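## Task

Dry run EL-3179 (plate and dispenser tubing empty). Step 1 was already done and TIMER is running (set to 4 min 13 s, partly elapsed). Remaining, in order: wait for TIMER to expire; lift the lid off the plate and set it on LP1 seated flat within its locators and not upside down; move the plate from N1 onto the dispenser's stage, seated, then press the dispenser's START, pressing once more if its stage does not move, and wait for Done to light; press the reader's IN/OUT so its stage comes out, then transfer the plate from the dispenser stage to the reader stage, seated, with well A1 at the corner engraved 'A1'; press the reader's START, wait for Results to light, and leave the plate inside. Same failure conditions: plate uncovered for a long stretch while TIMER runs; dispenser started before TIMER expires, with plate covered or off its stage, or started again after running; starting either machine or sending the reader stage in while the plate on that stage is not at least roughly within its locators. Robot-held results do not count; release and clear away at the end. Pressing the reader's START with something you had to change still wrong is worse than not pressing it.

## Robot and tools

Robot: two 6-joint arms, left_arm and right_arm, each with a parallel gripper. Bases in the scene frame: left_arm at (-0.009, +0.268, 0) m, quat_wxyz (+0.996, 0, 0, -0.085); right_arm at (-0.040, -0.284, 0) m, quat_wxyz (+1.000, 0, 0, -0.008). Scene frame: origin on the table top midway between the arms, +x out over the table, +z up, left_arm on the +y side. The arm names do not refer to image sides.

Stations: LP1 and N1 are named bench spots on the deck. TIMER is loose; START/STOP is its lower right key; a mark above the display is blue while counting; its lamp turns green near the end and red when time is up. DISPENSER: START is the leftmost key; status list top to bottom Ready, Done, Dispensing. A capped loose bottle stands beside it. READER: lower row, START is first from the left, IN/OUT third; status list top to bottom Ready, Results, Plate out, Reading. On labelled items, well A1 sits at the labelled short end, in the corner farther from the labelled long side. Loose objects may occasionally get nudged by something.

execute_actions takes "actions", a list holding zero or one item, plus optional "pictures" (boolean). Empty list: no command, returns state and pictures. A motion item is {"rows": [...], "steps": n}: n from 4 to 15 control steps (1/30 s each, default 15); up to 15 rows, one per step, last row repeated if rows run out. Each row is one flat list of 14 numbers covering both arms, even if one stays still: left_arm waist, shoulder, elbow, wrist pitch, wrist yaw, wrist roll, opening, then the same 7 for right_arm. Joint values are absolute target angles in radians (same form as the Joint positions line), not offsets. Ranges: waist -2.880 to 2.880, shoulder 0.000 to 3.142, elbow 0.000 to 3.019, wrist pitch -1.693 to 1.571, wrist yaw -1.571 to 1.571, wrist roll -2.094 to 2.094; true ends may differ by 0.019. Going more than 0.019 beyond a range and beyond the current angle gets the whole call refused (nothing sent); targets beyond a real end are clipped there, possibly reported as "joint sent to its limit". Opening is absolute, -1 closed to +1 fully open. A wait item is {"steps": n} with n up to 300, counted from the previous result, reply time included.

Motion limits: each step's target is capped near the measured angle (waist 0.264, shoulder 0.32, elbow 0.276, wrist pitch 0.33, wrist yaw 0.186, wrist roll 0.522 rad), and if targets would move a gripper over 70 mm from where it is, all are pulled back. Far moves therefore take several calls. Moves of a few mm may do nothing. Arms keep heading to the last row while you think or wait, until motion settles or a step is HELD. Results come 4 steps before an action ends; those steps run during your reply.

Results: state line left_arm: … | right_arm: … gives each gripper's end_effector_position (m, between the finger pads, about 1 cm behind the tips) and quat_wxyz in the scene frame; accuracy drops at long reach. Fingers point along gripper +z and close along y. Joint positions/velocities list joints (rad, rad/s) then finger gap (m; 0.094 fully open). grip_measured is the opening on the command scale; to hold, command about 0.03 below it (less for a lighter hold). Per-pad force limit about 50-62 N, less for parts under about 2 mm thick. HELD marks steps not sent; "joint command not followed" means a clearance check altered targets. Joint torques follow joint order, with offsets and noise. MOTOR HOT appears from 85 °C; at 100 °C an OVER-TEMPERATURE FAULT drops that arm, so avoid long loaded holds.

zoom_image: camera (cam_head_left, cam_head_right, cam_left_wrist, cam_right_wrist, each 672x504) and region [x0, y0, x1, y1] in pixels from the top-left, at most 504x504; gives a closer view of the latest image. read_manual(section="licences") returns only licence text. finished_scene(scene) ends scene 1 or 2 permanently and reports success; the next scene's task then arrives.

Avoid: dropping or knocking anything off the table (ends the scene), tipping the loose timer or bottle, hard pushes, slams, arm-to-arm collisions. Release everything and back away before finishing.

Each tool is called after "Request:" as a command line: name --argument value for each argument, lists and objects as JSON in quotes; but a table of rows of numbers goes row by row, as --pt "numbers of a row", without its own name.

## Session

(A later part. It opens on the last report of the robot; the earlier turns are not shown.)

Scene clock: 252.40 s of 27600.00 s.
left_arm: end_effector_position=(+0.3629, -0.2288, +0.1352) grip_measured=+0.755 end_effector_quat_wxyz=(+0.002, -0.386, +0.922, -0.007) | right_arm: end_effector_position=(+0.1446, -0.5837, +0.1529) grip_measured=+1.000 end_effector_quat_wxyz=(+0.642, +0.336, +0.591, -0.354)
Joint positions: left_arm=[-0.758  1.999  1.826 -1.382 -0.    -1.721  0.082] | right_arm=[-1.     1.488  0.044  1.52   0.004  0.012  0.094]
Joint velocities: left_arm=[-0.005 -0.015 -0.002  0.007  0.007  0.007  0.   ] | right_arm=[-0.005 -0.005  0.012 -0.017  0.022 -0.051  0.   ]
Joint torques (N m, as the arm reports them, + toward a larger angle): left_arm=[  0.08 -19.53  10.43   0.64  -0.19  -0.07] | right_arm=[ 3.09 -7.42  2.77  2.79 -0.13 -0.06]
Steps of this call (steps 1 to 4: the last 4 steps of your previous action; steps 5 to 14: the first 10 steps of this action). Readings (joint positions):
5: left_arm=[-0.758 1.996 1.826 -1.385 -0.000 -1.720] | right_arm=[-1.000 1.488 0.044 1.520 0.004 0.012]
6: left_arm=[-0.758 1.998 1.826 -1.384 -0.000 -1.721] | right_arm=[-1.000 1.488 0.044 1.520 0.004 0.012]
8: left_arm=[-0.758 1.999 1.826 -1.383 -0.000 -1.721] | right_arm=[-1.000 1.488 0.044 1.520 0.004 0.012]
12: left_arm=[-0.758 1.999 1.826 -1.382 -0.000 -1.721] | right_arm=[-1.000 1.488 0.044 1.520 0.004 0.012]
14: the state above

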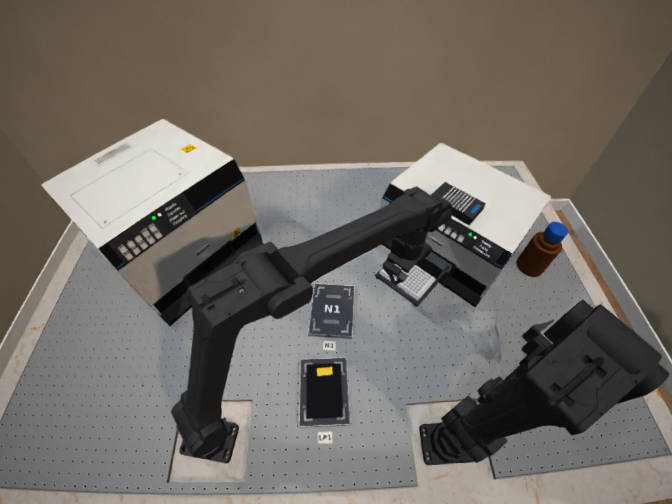

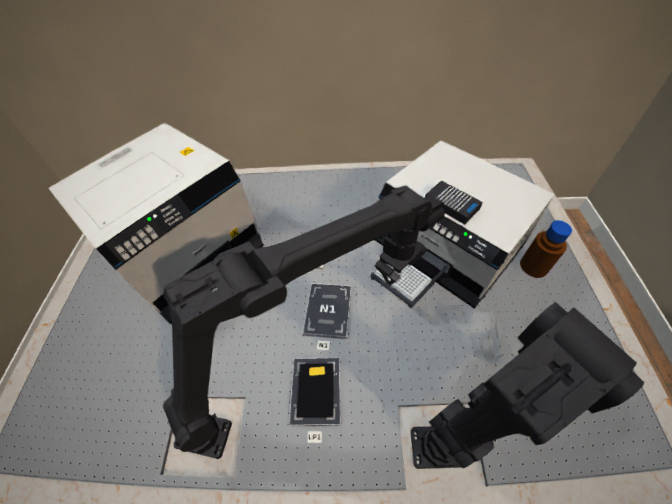

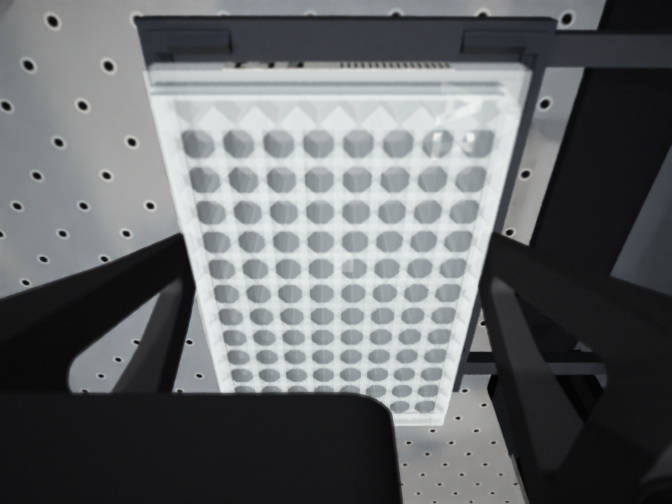

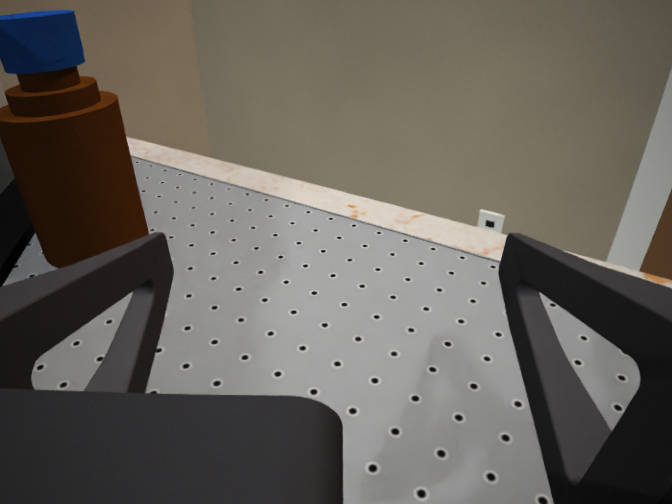

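Request:
execute_actions --actions '[{"rows": [[-0.769,2.004,1.828,-1.365,0,-1.732,0.722,-1.0,1.48,0.04,1.537,0,0,1],[-0.769,2.004,1.825,-1.360,0,-1.732,0.722,-1.0,1.48,0.04,1.537,0,0,1],[-0.769,2.004,1.822,-1.356,0,-1.732,0.722,-1.0,1.48,0.04,1.537,0,0,1],[-0.769,2.004,1.819,-1.352,0,-1.732,0.722,-1.0,1.48,0.04,1.537,0,0,1],[-0.769,2.004,1.817,-1.348,0,-1.732,0.722,-1.0,1.48,0.04,1.537,0,0,1],[-0.769,2.004,1.817,-1.344,0,-1.732,0.722,-1.0,1.48,0.04,1.537,0,0,1]], "steps": 15}]' --pictures false

Request:
execute_actions --actions '[{"rows": [[-0.769,2.004,1.817,-1.344,0,-1.732,0.722,-1.0,1.48,0.04,1.537,0,0,1]], "steps": 8}]' --pictures true

Request:
zoom_image --camera "cam_left_wrist" --region '[105, 10, 245, 100]'

Request:
zoom_image --camera "cam_left_wrist" --region '[430, 10, 570, 100]'

Scene clock: 253.73 s of 27600.00 s.
left_arm: end_effector_position=(+0.3647, -0.2311, +0.1314) grip_measured=+0.755 end_effector_quat_wxyz=(+0.004, -0.386, +0.922, -0.014) | right_arm: end_effector_position=(+0.1446, -0.5837, +0.1529) grip_measured=+1.000 end_effector_quat_wxyz=(+0.642, +0.336, +0.591, -0.354)
Joint positions: left_arm=[-0.758  1.999  1.815 -1.357 -0.    -1.722  0.082] | right_arm=[-1.     1.488  0.044  1.52   0.004  0.012  0.094]
Joint velocities: left_arm=[-0.005 -0.015 -0.002  0.007  0.037 -0.051 -0.001] | right_arm=[ 0.005 -0.005 -0.002 -0.007 -0.007 -0.022  0.   ]
Joint torques (N m, as the arm reports them, + toward a larger angle): left_arm=[ -0.05 -19.18  10.07   0.63  -0.18  -0.06] | right_arm=[ 3.07 -7.38  2.78  2.79 -0.13 -0.06]
Steps of this call (steps 1 to 4: the last 4 steps of your previous action; steps 5 to 15: the robot went on to your last target; steps 16 to 29: nothing new was sent; steps 30 to 40: the first 11 steps of this action). Readings (joint positions):
30: left_arm=[-0.758 1.999 1.826 -1.381 -0.000 -1.722] | right_arm=[-1.000 1.488 0.044 1.520 0.004 0.012]
31: left_arm=[-0.758 1.999 1.826 -1.379 -0.000 -1.722] | right_arm=[-1.000 1.488 0.044 1.520 0.004 0.012]
33: left_arm=[-0.758 1.999 1.824 -1.371 -0.000 -1.722] | right_arm=[-1.000 1.488 0.044 1.520 0.004 0.012]
37: left_arm=[-0.758 1.999 1.817 -1.359 -0.000 -1.722] | right_arm=[-1.000 1.488 0.044 1.520 0.004 0.012]
40: the state above

Scene clock: 254.00 s of 27600.00 s.
left_arm: end_effector_position=(+0.3648, -0.2313, +0.1314) grip_measured=+0.755 end_effector_quat_wxyz=(+0.004, -0.386, +0.922, -0.015) | right_arm: end_effector_position=(+0.1446, -0.5837, +0.1529) grip_measured=+1.000 end_effector_quat_wxyz=(+0.642, +0.336, +0.591, -0.354)
Joint positions: left_arm=[-0.758  1.999  1.815 -1.357 -0.    -1.722  0.082] | right_arm=[-1.     1.488  0.044  1.52   0.004  0.012  0.094]
Joint velocities: left_arm=[-0.005 -0.005 -0.002 -0.007  0.051 -0.022 -0.001] | right_arm=[-0.005 -0.015  0.002  0.002 -0.037  0.022  0.   ]
Joint torques (N m, as the arm reports them, + toward a larger angle): left_arm=[  0.12 -19.96  10.05   0.7   -0.17  -0.06] | right_arm=[ 3.08 -7.4   2.77  2.8  -0.13 -0.06]
Steps of this call (steps 1 to 4: the last 4 steps of your previous action; steps 5 to 8: the first 4 steps of this action). Readings (joint positions):
5: left_arm=[-0.758 1.999 1.815 -1.357 -0.000 -1.722] | right_arm=[-1.000 1.488 0.044 1.520 0.004 0.012]
6: left_arm=[-0.758 1.999 1.815 -1.357 -0.000 -1.722] | right_arm=[-1.000 1.488 0.044 1.520 0.004 0.012]
8: the state above

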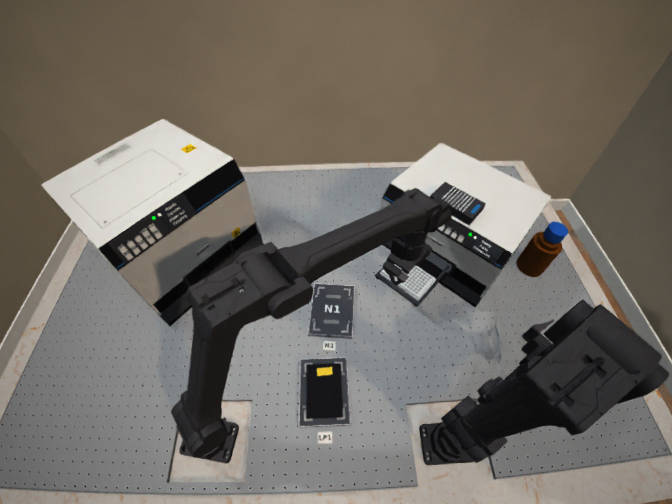

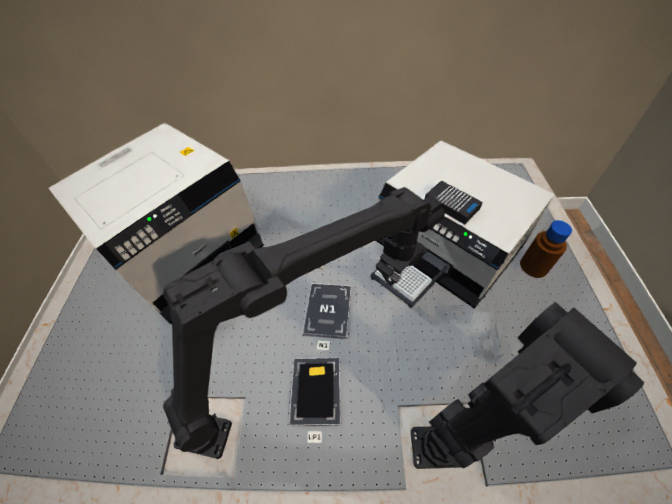

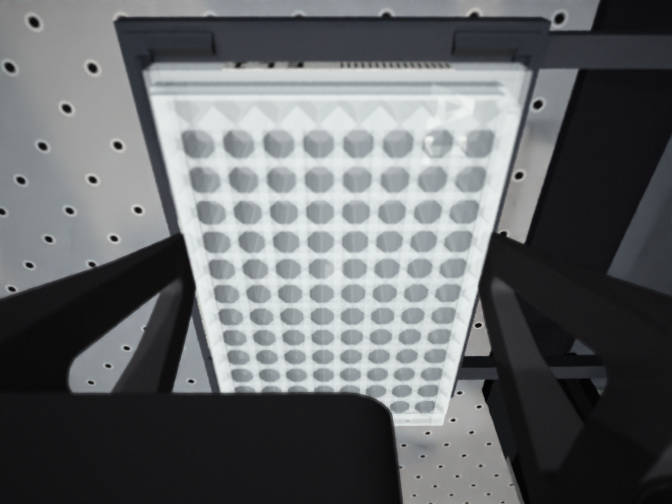

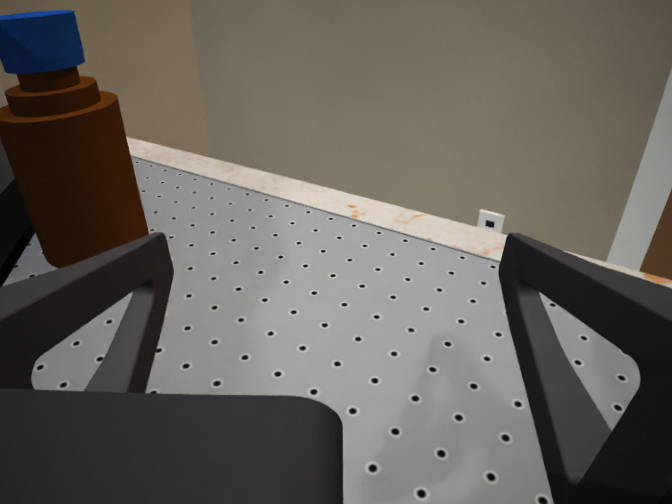

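Region (105, 10, 245, 100) of cam_left_wrist's 672x504 image, scaled by 3.600, with more detail than that image has; it fills the top 324 rows of this view, and the rest is white.

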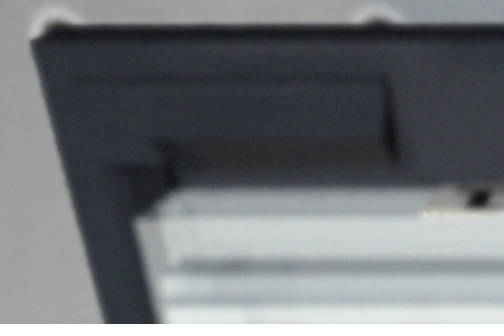

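Region (430, 10, 570, 100) of cam_left_wrist's 672x504 image, scaled by 3.600, with more detail than that image has; it fills the top 324 rows of this view, and the rest is white.

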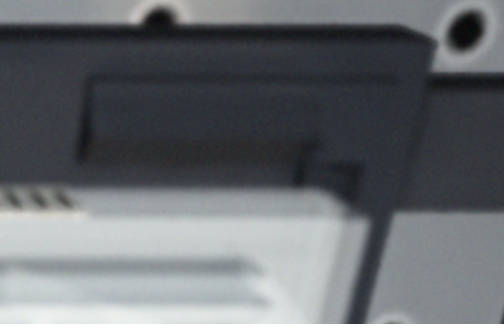

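Request:
execute_actions --actions '[{"rows": [[-0.7705,2.004,1.813,-1.344,0,-1.732,0.722,-1.0,1.48,0.04,1.537,0,0,1],[-0.7705,2.004,1.811,-1.344,0,-1.732,0.722,-1.0,1.48,0.04,1.537,0,0,1],[-0.7705,2.004,1.809,-1.344,0,-1.732,0.722,-1.0,1.48,0.04,1.537,0,0,1],[-0.7705,2.004,1.808,-1.342,0,-1.732,0.722,-1.0,1.48,0.04,1.537,0,0,1],[-0.7705,2.004,1.808,-1.340,0,-1.732,0.722,-1.0,1.48,0.04,1.537,0,0,1],[-0.7705,2.004,1.808,-1.338,0,-1.732,0.722,-1.0,1.48,0.04,1.537,0,0,1]], "steps": 15}]' --pictures false

Request:
execute_actions --actions '[{"rows": [[-0.7705,2.004,1.808,-1.338,0,-1.732,0.722,-1.0,1.48,0.04,1.537,0,0,1]], "steps": 8}]' --pictures true

Request:
zoom_image --camera "cam_left_wrist" --region '[105, 10, 245, 100]'

Request:
zoom_image --camera "cam_left_wrist" --region '[430, 10, 570, 100]'

Scene clock: 254.87 s of 27600.00 s.
left_arm: end_effector_position=(+0.3641, -0.2303, +0.1282) grip_measured=+0.755 end_effector_quat_wxyz=(+0.004, -0.386, +0.922, -0.014) | right_arm: end_effector_position=(+0.1446, -0.5837, +0.1529) grip_measured=+1.000 end_effector_quat_wxyz=(+0.642, +0.336, +0.591, -0.354)
Joint positions: left_arm=[-0.758  1.999  1.807 -1.35  -0.    -1.722  0.082] | right_arm=[-1.     1.488  0.044  1.52   0.004  0.012  0.094]
Joint velocities: left_arm=[ 0.015 -0.015  0.007  0.032  0.007  0.066 -0.   ] | right_arm=[-0.024 -0.005 -0.017 -0.002  0.007 -0.037  0.   ]
Joint torques (N m, as the arm reports them, + toward a larger angle): left_arm=[ -0.12 -19.93  10.01   0.65  -0.17  -0.05] | right_arm=[ 3.13 -7.42  2.77  2.78 -0.12 -0.06]
Steps of this call (steps 1 to 4: the last 4 steps of your previous action; steps 5 to 15: the robot went on to your last target; steps 16 to 26: the first 11 steps of this action). Readings (joint positions):
16: left_arm=[-0.758 1.999 1.815 -1.357 -0.000 -1.722] | right_arm=[-1.000 1.488 0.044 1.520 0.004 0.012]
17: left_arm=[-0.758 1.999 1.814 -1.356 -0.000 -1.722] | right_arm=[-1.000 1.488 0.044 1.520 0.004 0.012]
19: left_arm=[-0.758 1.999 1.812 -1.356 -0.000 -1.722] | right_arm=[-1.000 1.488 0.044 1.520 0.004 0.012]
23: left_arm=[-0.758 1.999 1.807 -1.351 -0.000 -1.722] | right_arm=[-1.000 1.488 0.044 1.520 0.004 0.012]
26: the state above

Scene clock: 255.13 s of 27600.00 s.
left_arm: end_effector_position=(+0.3641, -0.2303, +0.1282) grip_measured=+0.755 end_effector_quat_wxyz=(+0.004, -0.386, +0.922, -0.014) | right_arm: end_effector_position=(+0.1446, -0.5837, +0.1529) grip_measured=+1.000 end_effector_quat_wxyz=(+0.642, +0.336, +0.591, -0.354)
Joint positions: left_arm=[-0.758  1.999  1.807 -1.35  -0.    -1.722  0.082] | right_arm=[-1.     1.488  0.044  1.52   0.004  0.012  0.094]
Joint velocities: left_arm=[-0.005 -0.015  0.007 -0.012 -0.037  0.066  0.   ] | right_arm=[ 0.005  0.015 -0.002  0.002  0.022 -0.022  0.   ]
Joint torques (N m, as the arm reports them, + toward a larger angle): left_arm=[ -0.13 -19.67   9.99   0.73  -0.18  -0.07] | right_arm=[ 2.98 -7.49  2.77  2.8  -0.13 -0.06]
Steps of this call (steps 1 to 4: the last 4 steps of your previous action; steps 5 to 8: the first 4 steps of this action). Readings (joint positions):
5: left_arm=[-0.758 1.999 1.807 -1.350 -0.000 -1.722] | right_arm=[-1.000 1.488 0.044 1.520 0.004 0.012]
6: left_arm=[-0.758 1.999 1.807 -1.350 -0.000 -1.722] | right_arm=[-1.000 1.488 0.044 1.520 0.004 0.012]
8: the state above

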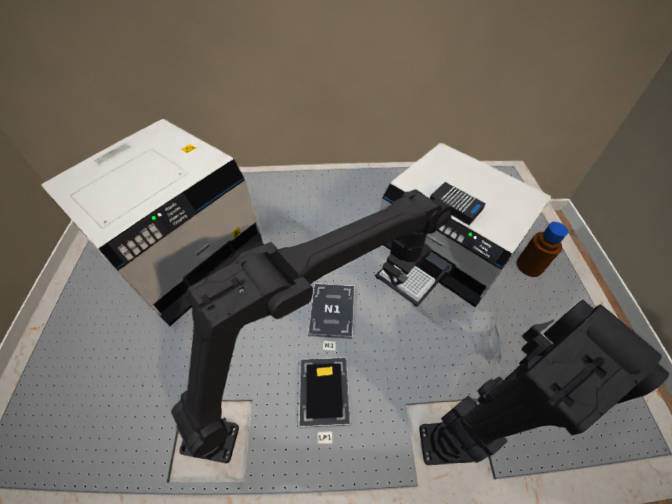

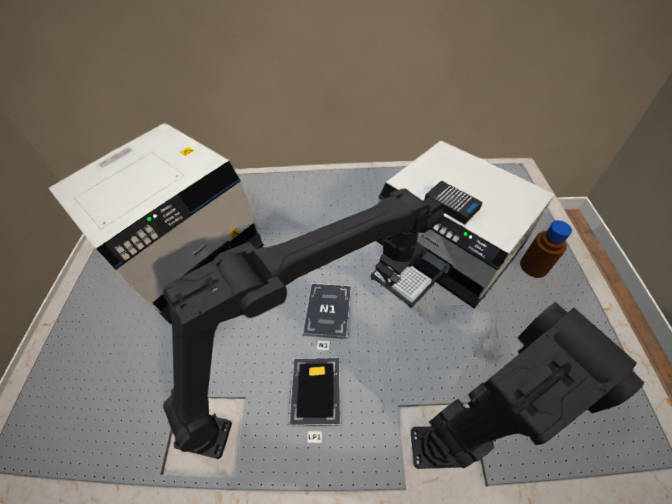

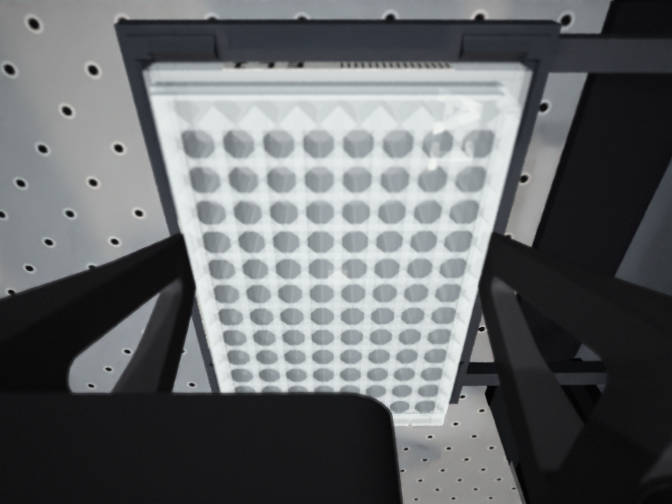

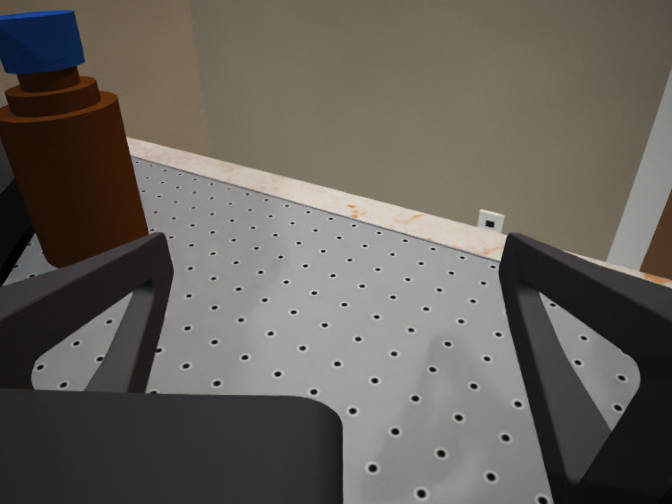

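Region (105, 10, 245, 100) of cam_left_wrist's 672x504 image, scaled by 3.600, with more detail than that image has; it fills the top 324 rows of this view, and the rest is white.

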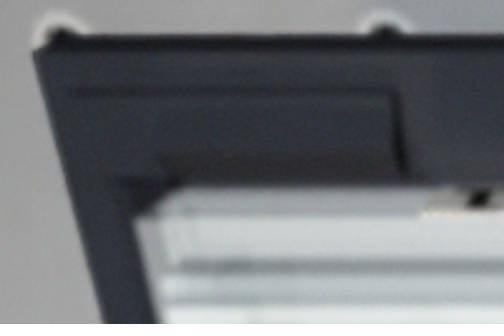

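Region (430, 10, 570, 100) of cam_left_wrist's 672x504 image, scaled by 3.600, with more detail than that image has; it fills the top 324 rows of this view, and the rest is white.

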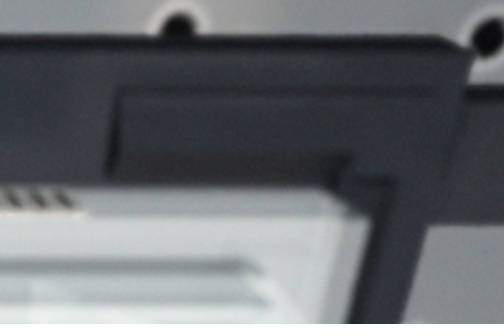

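Request:
execute_actions --actions '[{"rows": [[-0.772,2.004,1.808,-1.337,0,-1.732,0.722,-1.0,1.48,0.04,1.537,0,0,1],[-0.7725,2.004,1.808,-1.336,0,-1.732,0.722,-1.0,1.48,0.04,1.537,0,0,1]], "steps": 12}]' --pictures false

Scene clock: 255.53 s of 27600.00 s.
left_arm: end_effector_position=(+0.3634, -0.2314, +0.1283) grip_measured=+0.755 end_effector_quat_wxyz=(+0.004, -0.385, +0.923, -0.015) | right_arm: end_effector_position=(+0.1446, -0.5837, +0.1529) grip_measured=+1.000 end_effector_quat_wxyz=(+0.642, +0.336, +0.591, -0.354)
Joint positions: left_arm=[-0.76   1.999  1.807 -1.349 -0.    -1.722  0.082] | right_arm=[-1.     1.488  0.044  1.52   0.004  0.012  0.094]
Joint velocities: left_arm=[-0.015 -0.005  0.002  0.002 -0.051 -0.022  0.001] | right_arm=[-0.015  0.015  0.002  0.002 -0.051 -0.037  0.   ]
Joint torques (N m, as the arm reports them, + toward a larger angle): left_arm=[  0.   -19.56  10.04   0.68  -0.18  -0.05] | right_arm=[ 3.03 -7.45  2.76  2.78 -0.13 -0.06]
Steps of this call (steps 1 to 4: the last 4 steps of your previous action; steps 5 to 12: the first 8 steps of this action). Readings (joint positions):
5: left_arm=[-0.758 1.999 1.807 -1.350 -0.000 -1.722] | right_arm=[-1.000 1.488 0.044 1.520 0.004 0.012]
6: left_arm=[-0.759 1.999 1.807 -1.350 -0.000 -1.722] | right_arm=[-1.000 1.488 0.044 1.520 0.004 0.012]
8: left_arm=[-0.759 1.999 1.807 -1.349 -0.000 -1.722] | right_arm=[-1.000 1.488 0.044 1.520 0.004 0.012]
12: the state above

Request:
execute_actions --actions '[{"rows": [[-0.766,2.004,1.808,-1.336,0,-1.732,0.722,-1.0,1.48,0.04,1.537,0,0,1]], "steps": 8}]' --pictures true

Request:
zoom_image --camera "cam_left_wrist" --region '[105, 10, 245, 100]'

Request:
zoom_image --camera "cam_left_wrist" --region '[430, 10, 570, 100]'

Scene clock: 255.83 s of 27600.00 s.
left_arm: end_effector_position=(+0.3634, -0.2314, +0.1283) grip_measured=+0.755 end_effector_quat_wxyz=(+0.004, -0.385, +0.923, -0.015) | right_arm: end_effector_position=(+0.1446, -0.5837, +0.1529) grip_measured=+1.000 end_effector_quat_wxyz=(+0.642, +0.336, +0.591, -0.354)
Joint positions: left_arm=[-0.76   1.999  1.807 -1.349 -0.    -1.722  0.082] | right_arm=[-1.     1.488  0.044  1.52   0.004  0.012  0.094]
Joint velocities: left_arm=[-0.005 -0.015  0.017 -0.027 -0.007 -0.051 -0.001] | right_arm=[-0.034 -0.005 -0.002 -0.007 -0.037 -0.007  0.   ]
Joint torques (N m, as the arm reports them, + toward a larger angle): left_arm=[  0.29 -19.35  10.04   0.69  -0.17  -0.06] | right_arm=[ 3.05 -7.42  2.76  2.78 -0.13 -0.06]
Steps of this call (steps 1 to 4: the last 4 steps of your previous action; step 5: the robot went on to your last target; steps 6 to 9: the first 4 steps of this action). Readings (joint positions):
6: left_arm=[-0.760 1.999 1.807 -1.349 -0.000 -1.722] | right_arm=[-1.000 1.488 0.044 1.520 0.004 0.012]
7: left_arm=[-0.760 1.999 1.807 -1.349 -0.000 -1.722] | right_arm=[-1.000 1.488 0.044 1.520 0.004 0.012]
9: the state above

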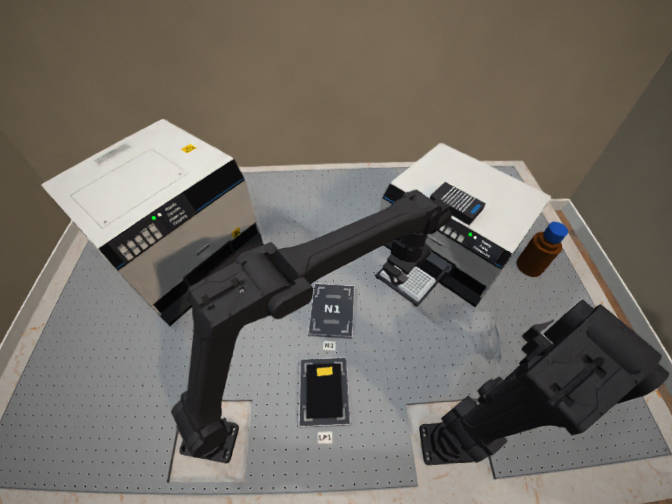

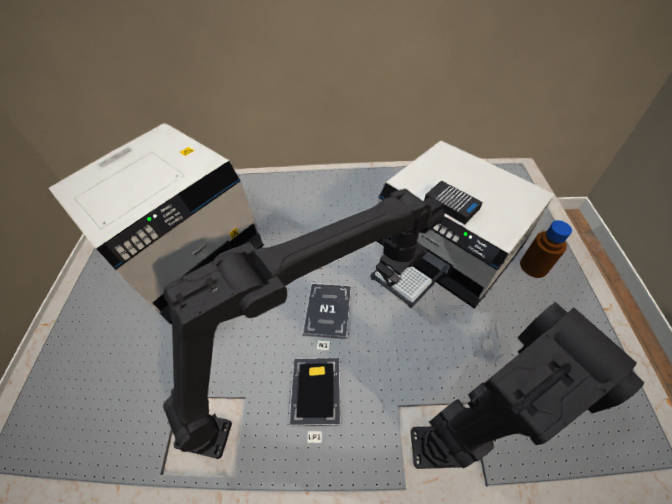

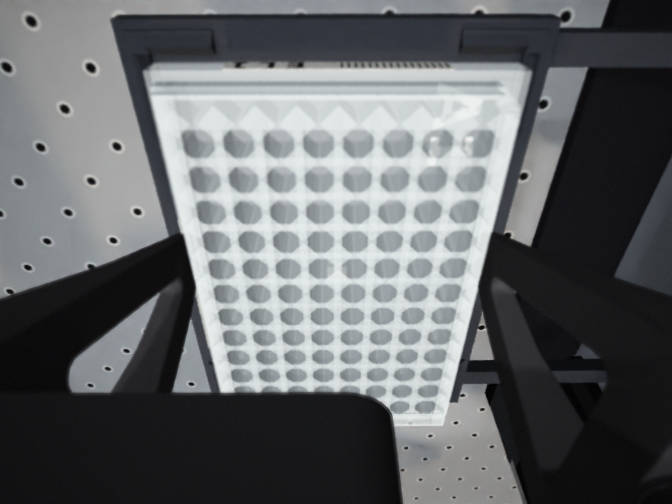

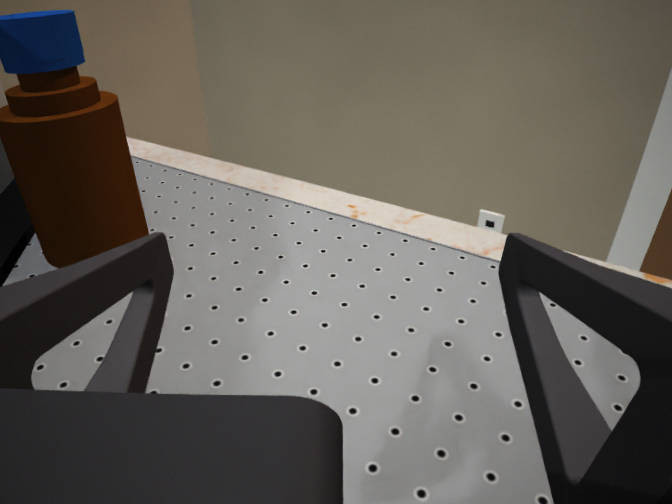

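Region (105, 10, 245, 100) of cam_left_wrist's 672x504 image, scaled by 3.600, with more detail than that image has; it fills the top 324 rows of this view, and the rest is white.

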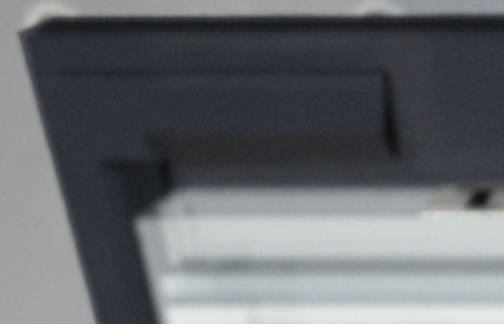

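Region (430, 10, 570, 100) of cam_left_wrist's 672x504 image, scaled by 3.600, with more detail than that image has; it fills the top 324 rows of this view, and the rest is white.

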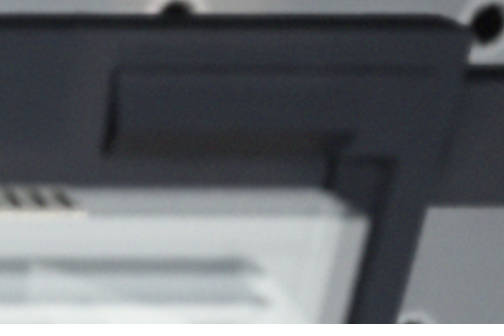

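Request:
execute_actions --actions '[{"rows": [[-0.766,2.004,1.805,-1.336,0,-1.732,0.722,-1.0,1.48,0.04,1.537,0,0,1],[-0.766,2.004,1.803,-1.335,0,-1.732,0.722,-1.0,1.48,0.04,1.537,0,0,1],[-0.766,2.004,1.802,-1.333,0,-1.732,0.722,-1.0,1.48,0.04,1.537,0,0,1],[-0.766,2.004,1.802,-1.331,0,-1.732,0.722,-1.0,1.48,0.04,1.537,0,0,1],[-0.766,2.004,1.802,-1.329,0,-1.732,0.722,-1.0,1.48,0.04,1.537,0,0,1]], "steps": 14}]' --pictures false

Scene clock: 256.60 s of 27600.00 s.
left_arm: end_effector_position=(+0.3635, -0.2315, +0.1275) grip_measured=+0.755 end_effector_quat_wxyz=(+0.004, -0.386, +0.923, -0.015) | right_arm: end_effector_position=(+0.1446, -0.5837, +0.1529) grip_measured=+1.000 end_effector_quat_wxyz=(+0.642, +0.336, +0.591, -0.354)
Joint positions: left_arm=[-0.76   1.999  1.805 -1.346 -0.    -1.722  0.082] | right_arm=[-1.     1.488  0.044  1.52   0.004  0.012  0.094]
Joint velocities: left_arm=[-0.024 -0.015 -0.002 -0.002 -0.022 -0.051  0.001] | right_arm=[-0.005 -0.015 -0.002 -0.017 -0.022  0.066  0.   ]
Joint torques (N m, as the arm reports them, + toward a larger angle): left_arm=[  0.25 -19.07   9.6    0.85  -0.18  -0.07] | right_arm=[ 3.07 -7.4   2.76  2.78 -0.13 -0.05]
Steps of this call (steps 1 to 4: the last 4 steps of your previous action; steps 5 to 13: the robot went on to your last target; steps 14 to 23: the first 10 steps of this action). Readings (joint positions):
14: left_arm=[-0.760 1.999 1.807 -1.349 -0.000 -1.722] | right_arm=[-1.000 1.488 0.044 1.520 0.004 0.012]
15: left_arm=[-0.760 1.999 1.806 -1.348 -0.000 -1.722] | right_arm=[-1.000 1.488 0.044 1.520 0.004 0.012]
17: left_arm=[-0.760 1.999 1.805 -1.347 -0.000 -1.722] | right_arm=[-1.000 1.488 0.044 1.520 0.004 0.012]
21: left_arm=[-0.760 1.999 1.805 -1.346 -0.000 -1.722] | right_arm=[-1.000 1.488 0.044 1.520 0.004 0.012]
23: the state above

Request:
execute_actions --actions '[{"rows": [[-0.758,2.004,1.804,-1.332,0,-1.732,0.722,-1.0,1.48,0.04,1.537,0,0,1],[-0.754,2.004,1.804,-1.332,0,-1.732,0.722,-1.0,1.48,0.04,1.537,0,0,1],[-0.752,2.004,1.804,-1.332,0,-1.732,0.722,-1.0,1.48,0.04,1.537,0,0,1],[-0.751,2.004,1.804,-1.332,0,-1.732,0.722,-1.0,1.48,0.04,1.537,0,0,1],[-0.750,2.004,1.804,-1.332,0,-1.732,0.722,-1.0,1.48,0.04,1.537,0,0,1]], "steps": 12}]' --pictures false

Scene clock: 257.07 s of 27600.00 s.
left_arm: end_effector_position=(+0.3635, -0.2315, +0.1275) grip_measured=+0.755 end_effector_quat_wxyz=(+0.004, -0.386, +0.923, -0.015) | right_arm: end_effector_position=(+0.1446, -0.5837, +0.1529) grip_measured=+1.000 end_effector_quat_wxyz=(+0.642, +0.336, +0.591, -0.354)
Joint positions: left_arm=[-0.76   1.999  1.805 -1.346 -0.    -1.722  0.082] | right_arm=[-1.     1.488  0.044  1.52   0.004  0.012  0.094]
Joint velocities: left_arm=[-0.005  0.005 -0.007  0.012  0.022  0.022  0.   ] | right_arm=[ 0.005 -0.005 -0.007 -0.007 -0.081 -0.11   0.   ]
Joint torques (N m, as the arm reports them, + toward a larger angle): left_arm=[  1.61 -19.51   9.8    0.67  -0.17  -0.06] | right_arm=[ 3.08 -7.38  2.75  2.78 -0.13 -0.06]
Steps of this call (steps 1 to 4: the last 4 steps of your previous action; steps 5 to 6: the robot went on to your last target; steps 7 to 14: the first 8 steps of this action). Readings (joint positions):
7: left_arm=[-0.760 1.999 1.805 -1.346 -0.000 -1.722] | right_arm=[-1.000 1.488 0.044 1.520 0.004 0.012]
8: left_arm=[-0.760 1.999 1.805 -1.346 -0.000 -1.722] | right_arm=[-1.000 1.488 0.044 1.520 0.004 0.012]
10: left_arm=[-0.760 1.999 1.805 -1.346 -0.000 -1.722] | right_arm=[-1.000 1.488 0.044 1.520 0.004 0.012]
14: the state above

Request:
execute_actions --actions '[{"rows": [[-0.749,2.004,1.804,-1.332,0,-1.732,0.722,-1.0,1.48,0.04,1.537,0,0,1],[-0.748,2.004,1.804,-1.332,0,-1.732,0.722,-1.0,1.48,0.04,1.537,0,0,1],[-0.7472,2.004,1.804,-1.332,0,-1.732,0.722,-1.0,1.48,0.04,1.537,0,0,1]], "steps": 10}]' --pictures false

Scene clock: 257.60 s of 27600.00 s.
left_arm: end_effector_position=(+0.3637, -0.2314, +0.1275) grip_measured=+0.755 end_effector_quat_wxyz=(+0.004, -0.386, +0.922, -0.015) | right_arm: end_effector_position=(+0.1446, -0.5837, +0.1529) grip_measured=+1.000 end_effector_quat_wxyz=(+0.642, +0.336, +0.591, -0.354)
Joint positions: left_arm=[-0.76   1.999  1.805 -1.346 -0.    -1.722  0.082] | right_arm=[-1.     1.488  0.044  1.52   0.004  0.012  0.094]
Joint velocities: left_arm=[ 0.005 -0.005 -0.032 -0.012  0.022  0.022 -0.   ] | right_arm=[-0.005 -0.005 -0.007  0.007  0.007 -0.037  0.   ]
Joint torques (N m, as the arm reports them, + toward a larger angle): left_arm=[  1.66 -19.15   9.87   0.73  -0.18  -0.05] | right_arm=[ 3.1  -7.51  2.77  2.79 -0.12 -0.06]
Steps of this call (steps 1 to 4: the last 4 steps of your previous action; steps 5 to 10: the robot went on to your last target; steps 11 to 16: the first 6 steps of this action). Readings (joint positions):
11: left_arm=[-0.760 1.999 1.805 -1.346 -0.000 -1.722] | right_arm=[-1.000 1.488 0.044 1.520 0.004 0.012]
12: left_arm=[-0.760 1.999 1.805 -1.346 -0.000 -1.722] | right_arm=[-1.000 1.488 0.044 1.520 0.004 0.012]
14: left_arm=[-0.760 1.999 1.805 -1.346 -0.000 -1.722] | right_arm=[-1.000 1.488 0.044 1.520 0.004 0.012]
16: the state above

Request:
execute_actions --actions '[{"rows": [[-0.7465,2.004,1.804,-1.332,0,-1.732,0.722,-1.0,1.48,0.04,1.537,0,0,1]], "steps": 10}]' --pictures false

Scene clock: 257.93 s of 27600.00 s.
left_arm: end_effector_position=(+0.3641, -0.2311, +0.1275) grip_measured=+0.755 end_effector_quat_wxyz=(+0.004, -0.386, +0.922, -0.015) | right_arm: end_effector_position=(+0.1446, -0.5837, +0.1529) grip_measured=+1.000 end_effector_quat_wxyz=(+0.642, +0.336, +0.591, -0.354)
Joint positions: left_arm=[-0.759  1.999  1.805 -1.346 -0.    -1.722  0.082] | right_arm=[-1.     1.488  0.044  1.52   0.004  0.012  0.094]
Joint velocities: left_arm=[-0.005  0.005  0.007  0.007 -0.022  0.11   0.   ] | right_arm=[ 0.015 -0.015 -0.007  0.007  0.007 -0.022  0.   ]
Joint torques (N m, as the arm reports them, + toward a larger angle): left_arm=[  1.79 -19.26   9.75   0.74  -0.16  -0.06] | right_arm=[ 3.07 -7.42  2.77  2.8  -0.13 -0.06]
Steps of this call (steps 1 to 4: the last 4 steps of your previous action; steps 5 to 10: the first 6 steps of this action). Readings (joint positions):
5: left_arm=[-0.759 1.999 1.805 -1.346 -0.000 -1.722] | right_arm=[-1.000 1.488 0.044 1.520 0.004 0.012]
6: left_arm=[-0.759 1.999 1.805 -1.346 -0.000 -1.722] | right_arm=[-1.000 1.488 0.044 1.520 0.004 0.012]
8: left_arm=[-0.759 1.999 1.805 -1.346 -0.000 -1.722] | right_arm=[-1.000 1.488 0.044 1.520 0.004 0.012]
10: the state above

Request:
execute_actions --actions '[{"rows": [[-0.755,2.004,1.802,-1.332,0,-1.732,0.722,-1.0,1.48,0.04,1.537,0,0,1],[-0.755,2.004,1.800,-1.331,0,-1.732,0.722,-1.0,1.48,0.04,1.537,0,0,1],[-0.755,2.004,1.800,-1.330,0,-1.732,0.722,-1.0,1.48,0.04,1.537,0,0,1],[-0.755,2.004,1.800,-1.328,0,-1.732,0.722,-1.0,1.48,0.04,1.537,0,0,1],[-0.755,2.004,1.800,-1.327,0,-1.732,0.722,-1.0,1.48,0.04,1.537,0,0,1]], "steps": 14}]' --pictures true

Request:
zoom_image --camera "cam_left_wrist" --region '[105, 10, 245, 100]'

Request:
zoom_image --camera "cam_left_wrist" --region '[430, 10, 570, 100]'

Scene clock: 258.47 s of 27600.00 s.
left_arm: end_effector_position=(+0.3641, -0.2311, +0.1273) grip_measured=+0.755 end_effector_quat_wxyz=(+0.004, -0.386, +0.922, -0.015) | right_arm: end_effector_position=(+0.1446, -0.5837, +0.1529) grip_measured=+1.000 end_effector_quat_wxyz=(+0.642, +0.336, +0.591, -0.354)
Joint positions: left_arm=[-0.759  1.999  1.804 -1.344 -0.    -1.722  0.082] | right_arm=[-1.     1.488  0.044  1.52   0.004  0.012  0.094]
Joint velocities: left_arm=[ 0.005 -0.015  0.002  0.007 -0.022  0.022 -0.001] | right_arm=[-0.015  0.005  0.002  0.012  0.007  0.007  0.   ]
Joint torques (N m, as the arm reports them, + toward a larger angle): left_arm=[  1.2  -19.45   9.56   0.9   -0.16  -0.06] | right_arm=[ 3.04 -7.42  2.76  2.81 -0.12 -0.06]
Steps of this call (steps 1 to 4: the last 4 steps of your previous action; steps 5 to 6: the robot went on to your last target; steps 7 to 16: the first 10 steps of this action). Readings (joint positions):
7: left_arm=[-0.759 1.999 1.805 -1.346 -0.000 -1.722] | right_arm=[-1.000 1.488 0.044 1.520 0.004 0.012]
8: left_arm=[-0.759 1.999 1.805 -1.345 -0.000 -1.722] | right_arm=[-1.000 1.488 0.044 1.520 0.004 0.012]
10: left_arm=[-0.759 1.999 1.804 -1.344 -0.000 -1.722] | right_arm=[-1.000 1.488 0.044 1.520 0.004 0.012]
14: left_arm=[-0.759 1.999 1.804 -1.344 -0.000 -1.722] | right_arm=[-1.000 1.488 0.044 1.520 0.004 0.012]
16: the state above

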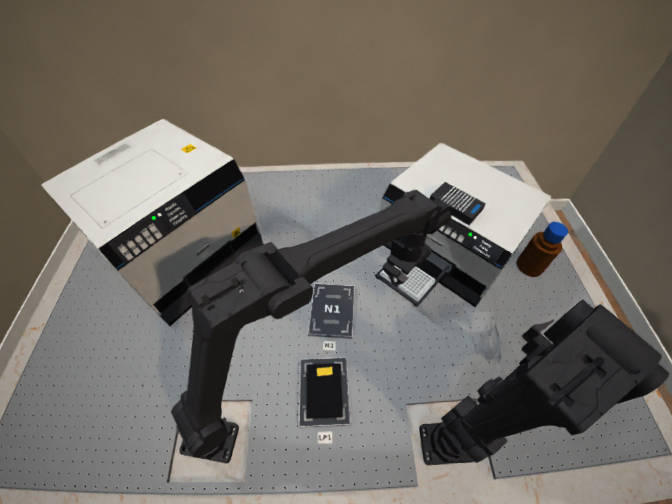

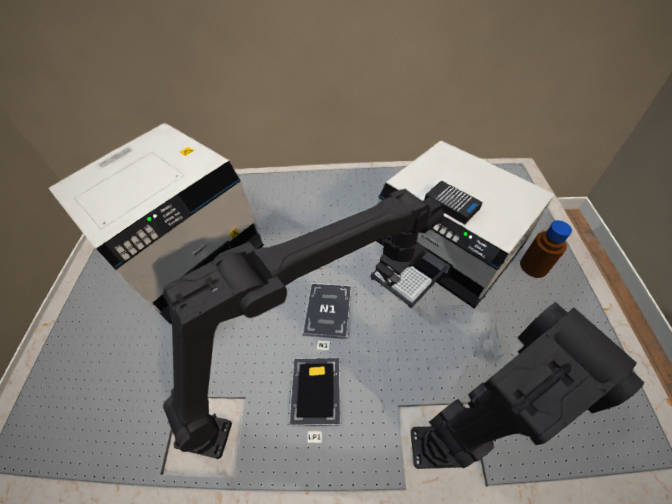

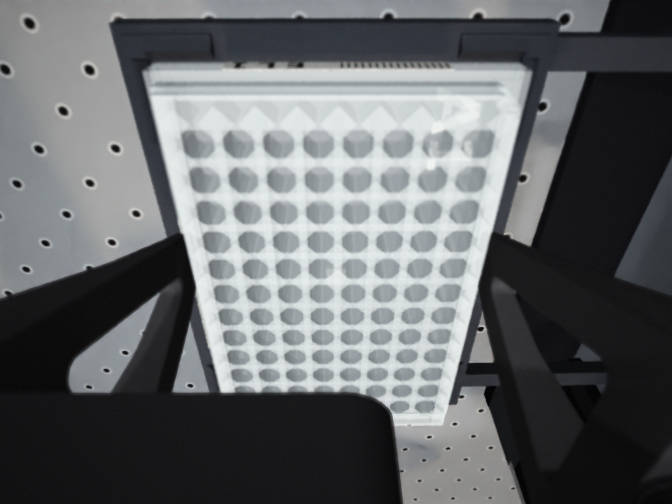

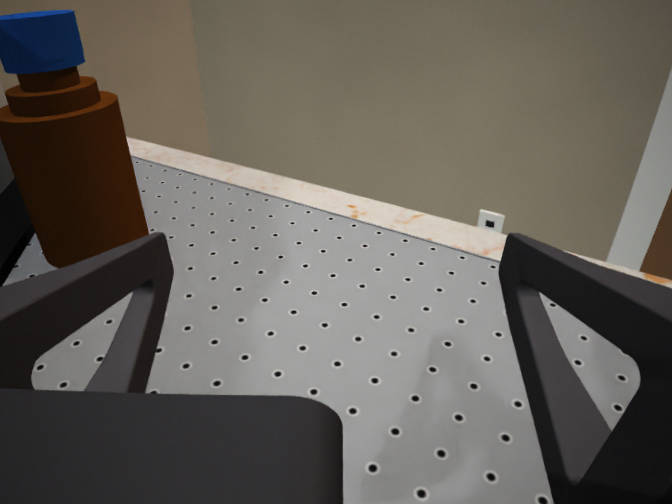

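Region (105, 10, 245, 100) of cam_left_wrist's 672x504 image, scaled by 3.600, with more detail than that image has; it fills the top 324 rows of this view, and the rest is white.

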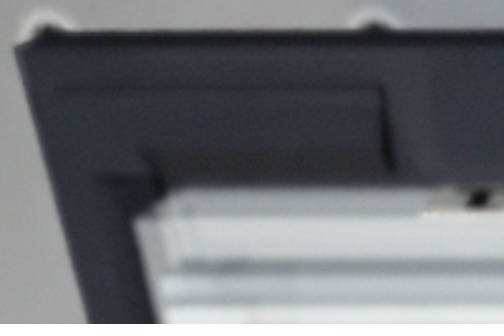

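Region (430, 10, 570, 100) of cam_left_wrist's 672x504 image, scaled by 3.600, with more detail than that image has; it fills the top 324 rows of this view, and the rest is white.

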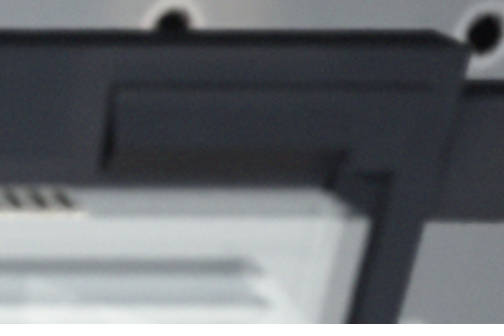

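Request:
execute_actions --actions '[{"rows": [[-0.755,2.004,1.808,-1.338,0,-1.732,0.74,-1.0,1.48,0.04,1.537,0,0,1],[-0.755,2.004,1.808,-1.338,0,-1.732,0.752,-1.0,1.48,0.04,1.537,0,0,1],[-0.755,2.004,1.808,-1.338,0,-1.732,0.762,-1.0,1.48,0.04,1.537,0,0,1],[-0.755,2.004,1.808,-1.338,0,-1.732,0.772,-1.0,1.48,0.04,1.537,0,0,1],[-0.755,2.004,1.808,-1.338,0,-1.732,0.785,-1.0,1.48,0.04,1.537,0,0,1],[-0.755,2.004,1.808,-1.338,0,-1.732,0.81,-1.0,1.48,0.04,1.537,0,0,1],[-0.755,2.004,1.808,-1.338,0,-1.732,0.85,-1.0,1.48,0.04,1.537,0,0,1],[-0.755,2.004,1.808,-1.338,0,-1.732,0.92,-1.0,1.48,0.04,1.537,0,0,1],[-0.755,2.004,1.808,-1.338,0,-1.732,1.0,-1.0,1.48,0.04,1.537,0,0,1]], "steps": 15}]' --pictures true

Request:
zoom_image --camera "cam_left_wrist" --region '[105, 10, 245, 100]'

Request:
zoom_image --camera "cam_left_wrist" --region '[430, 10, 570, 100]'

Scene clock: 259.17 s of 27600.00 s.
left_arm: end_effector_position=(+0.3641, -0.2311, +0.1273) grip_measured=+1.000 end_effector_quat_wxyz=(+0.004, -0.386, +0.922, -0.015) | right_arm: end_effector_position=(+0.1446, -0.5837, +0.1529) grip_measured=+1.000 end_effector_quat_wxyz=(+0.642, +0.336, +0.591, -0.354)
Joint positions: left_arm=[-0.759  1.999  1.804 -1.344 -0.    -1.722  0.094] | right_arm=[-1.     1.488  0.044  1.52   0.004  0.012  0.094]
Joint velocities: left_arm=[-0.005 -0.024  0.007 -0.012  0.037 -0.022  0.   ] | right_arm=[-0.015 -0.024  0.007 -0.007  0.007 -0.007  0.   ]
Joint torques (N m, as the arm reports them, + toward a larger angle): left_arm=[  1.25 -19.64  10.24   0.46  -0.16  -0.05] | right_arm=[ 3.04 -7.42  2.78  2.8  -0.13 -0.06]
Steps of this call (steps 1 to 4: the last 4 steps of your previous action; steps 5 to 10: the robot went on to your last target; steps 11 to 21: the first 11 steps of this action). Readings (joint positions):
11: left_arm=[-0.759 1.999 1.804 -1.344 -0.000 -1.722] | right_arm=[-1.000 1.488 0.044 1.520 0.004 0.012]
12: left_arm=[-0.759 1.999 1.804 -1.344 -0.000 -1.722] | right_arm=[-1.000 1.488 0.044 1.520 0.004 0.012]
14: left_arm=[-0.759 1.999 1.804 -1.344 -0.000 -1.722] | right_arm=[-1.000 1.488 0.044 1.520 0.004 0.012]
18: left_arm=[-0.759 1.999 1.804 -1.344 -0.000 -1.722] | right_arm=[-1.000 1.488 0.044 1.520 0.004 0.012]
21: the state above

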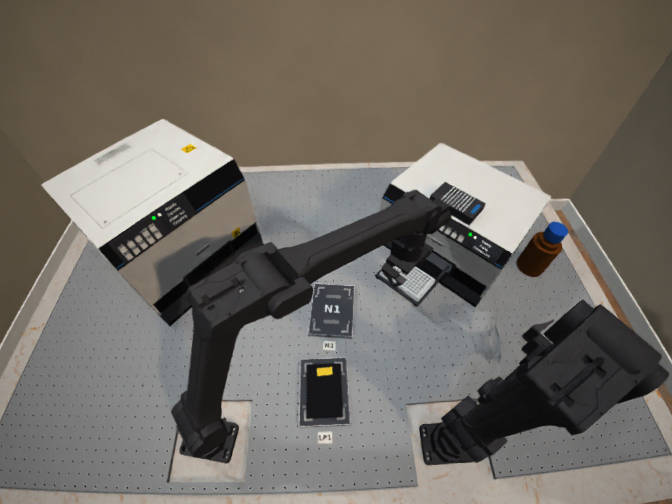

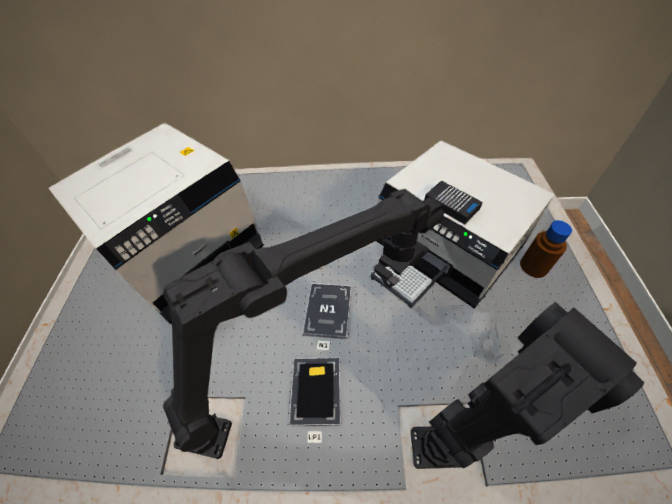

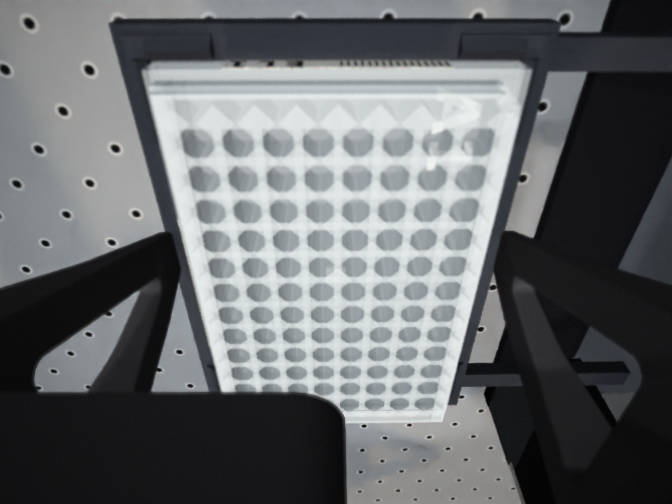

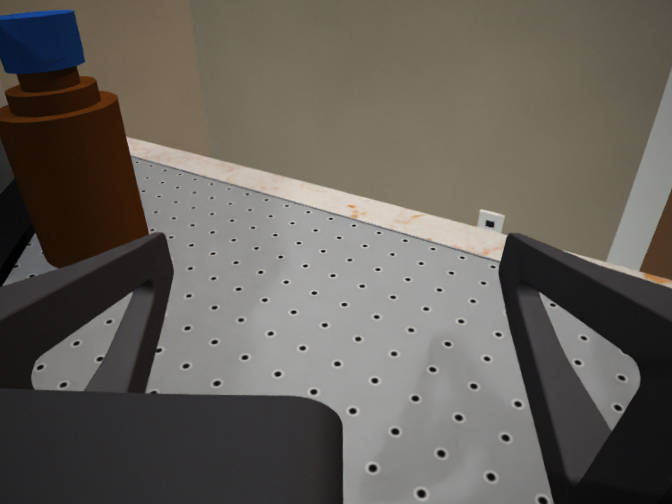

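Region (105, 10, 245, 100) of cam_left_wrist's 672x504 image, scaled by 3.600, with more detail than that image has; it fills the top 324 rows of this view, and the rest is white.

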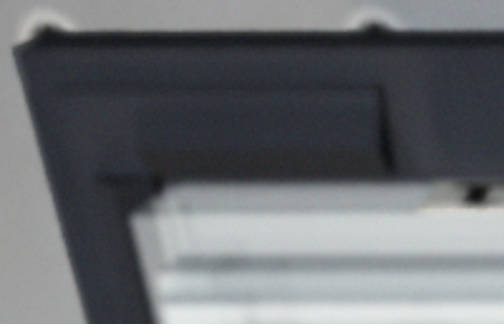

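Region (430, 10, 570, 100) of cam_left_wrist's 672x504 image, scaled by 3.600, with more detail than that image has; it fills the top 324 rows of this view, and the rest is white.

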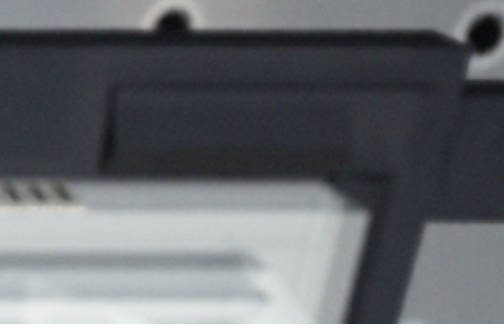

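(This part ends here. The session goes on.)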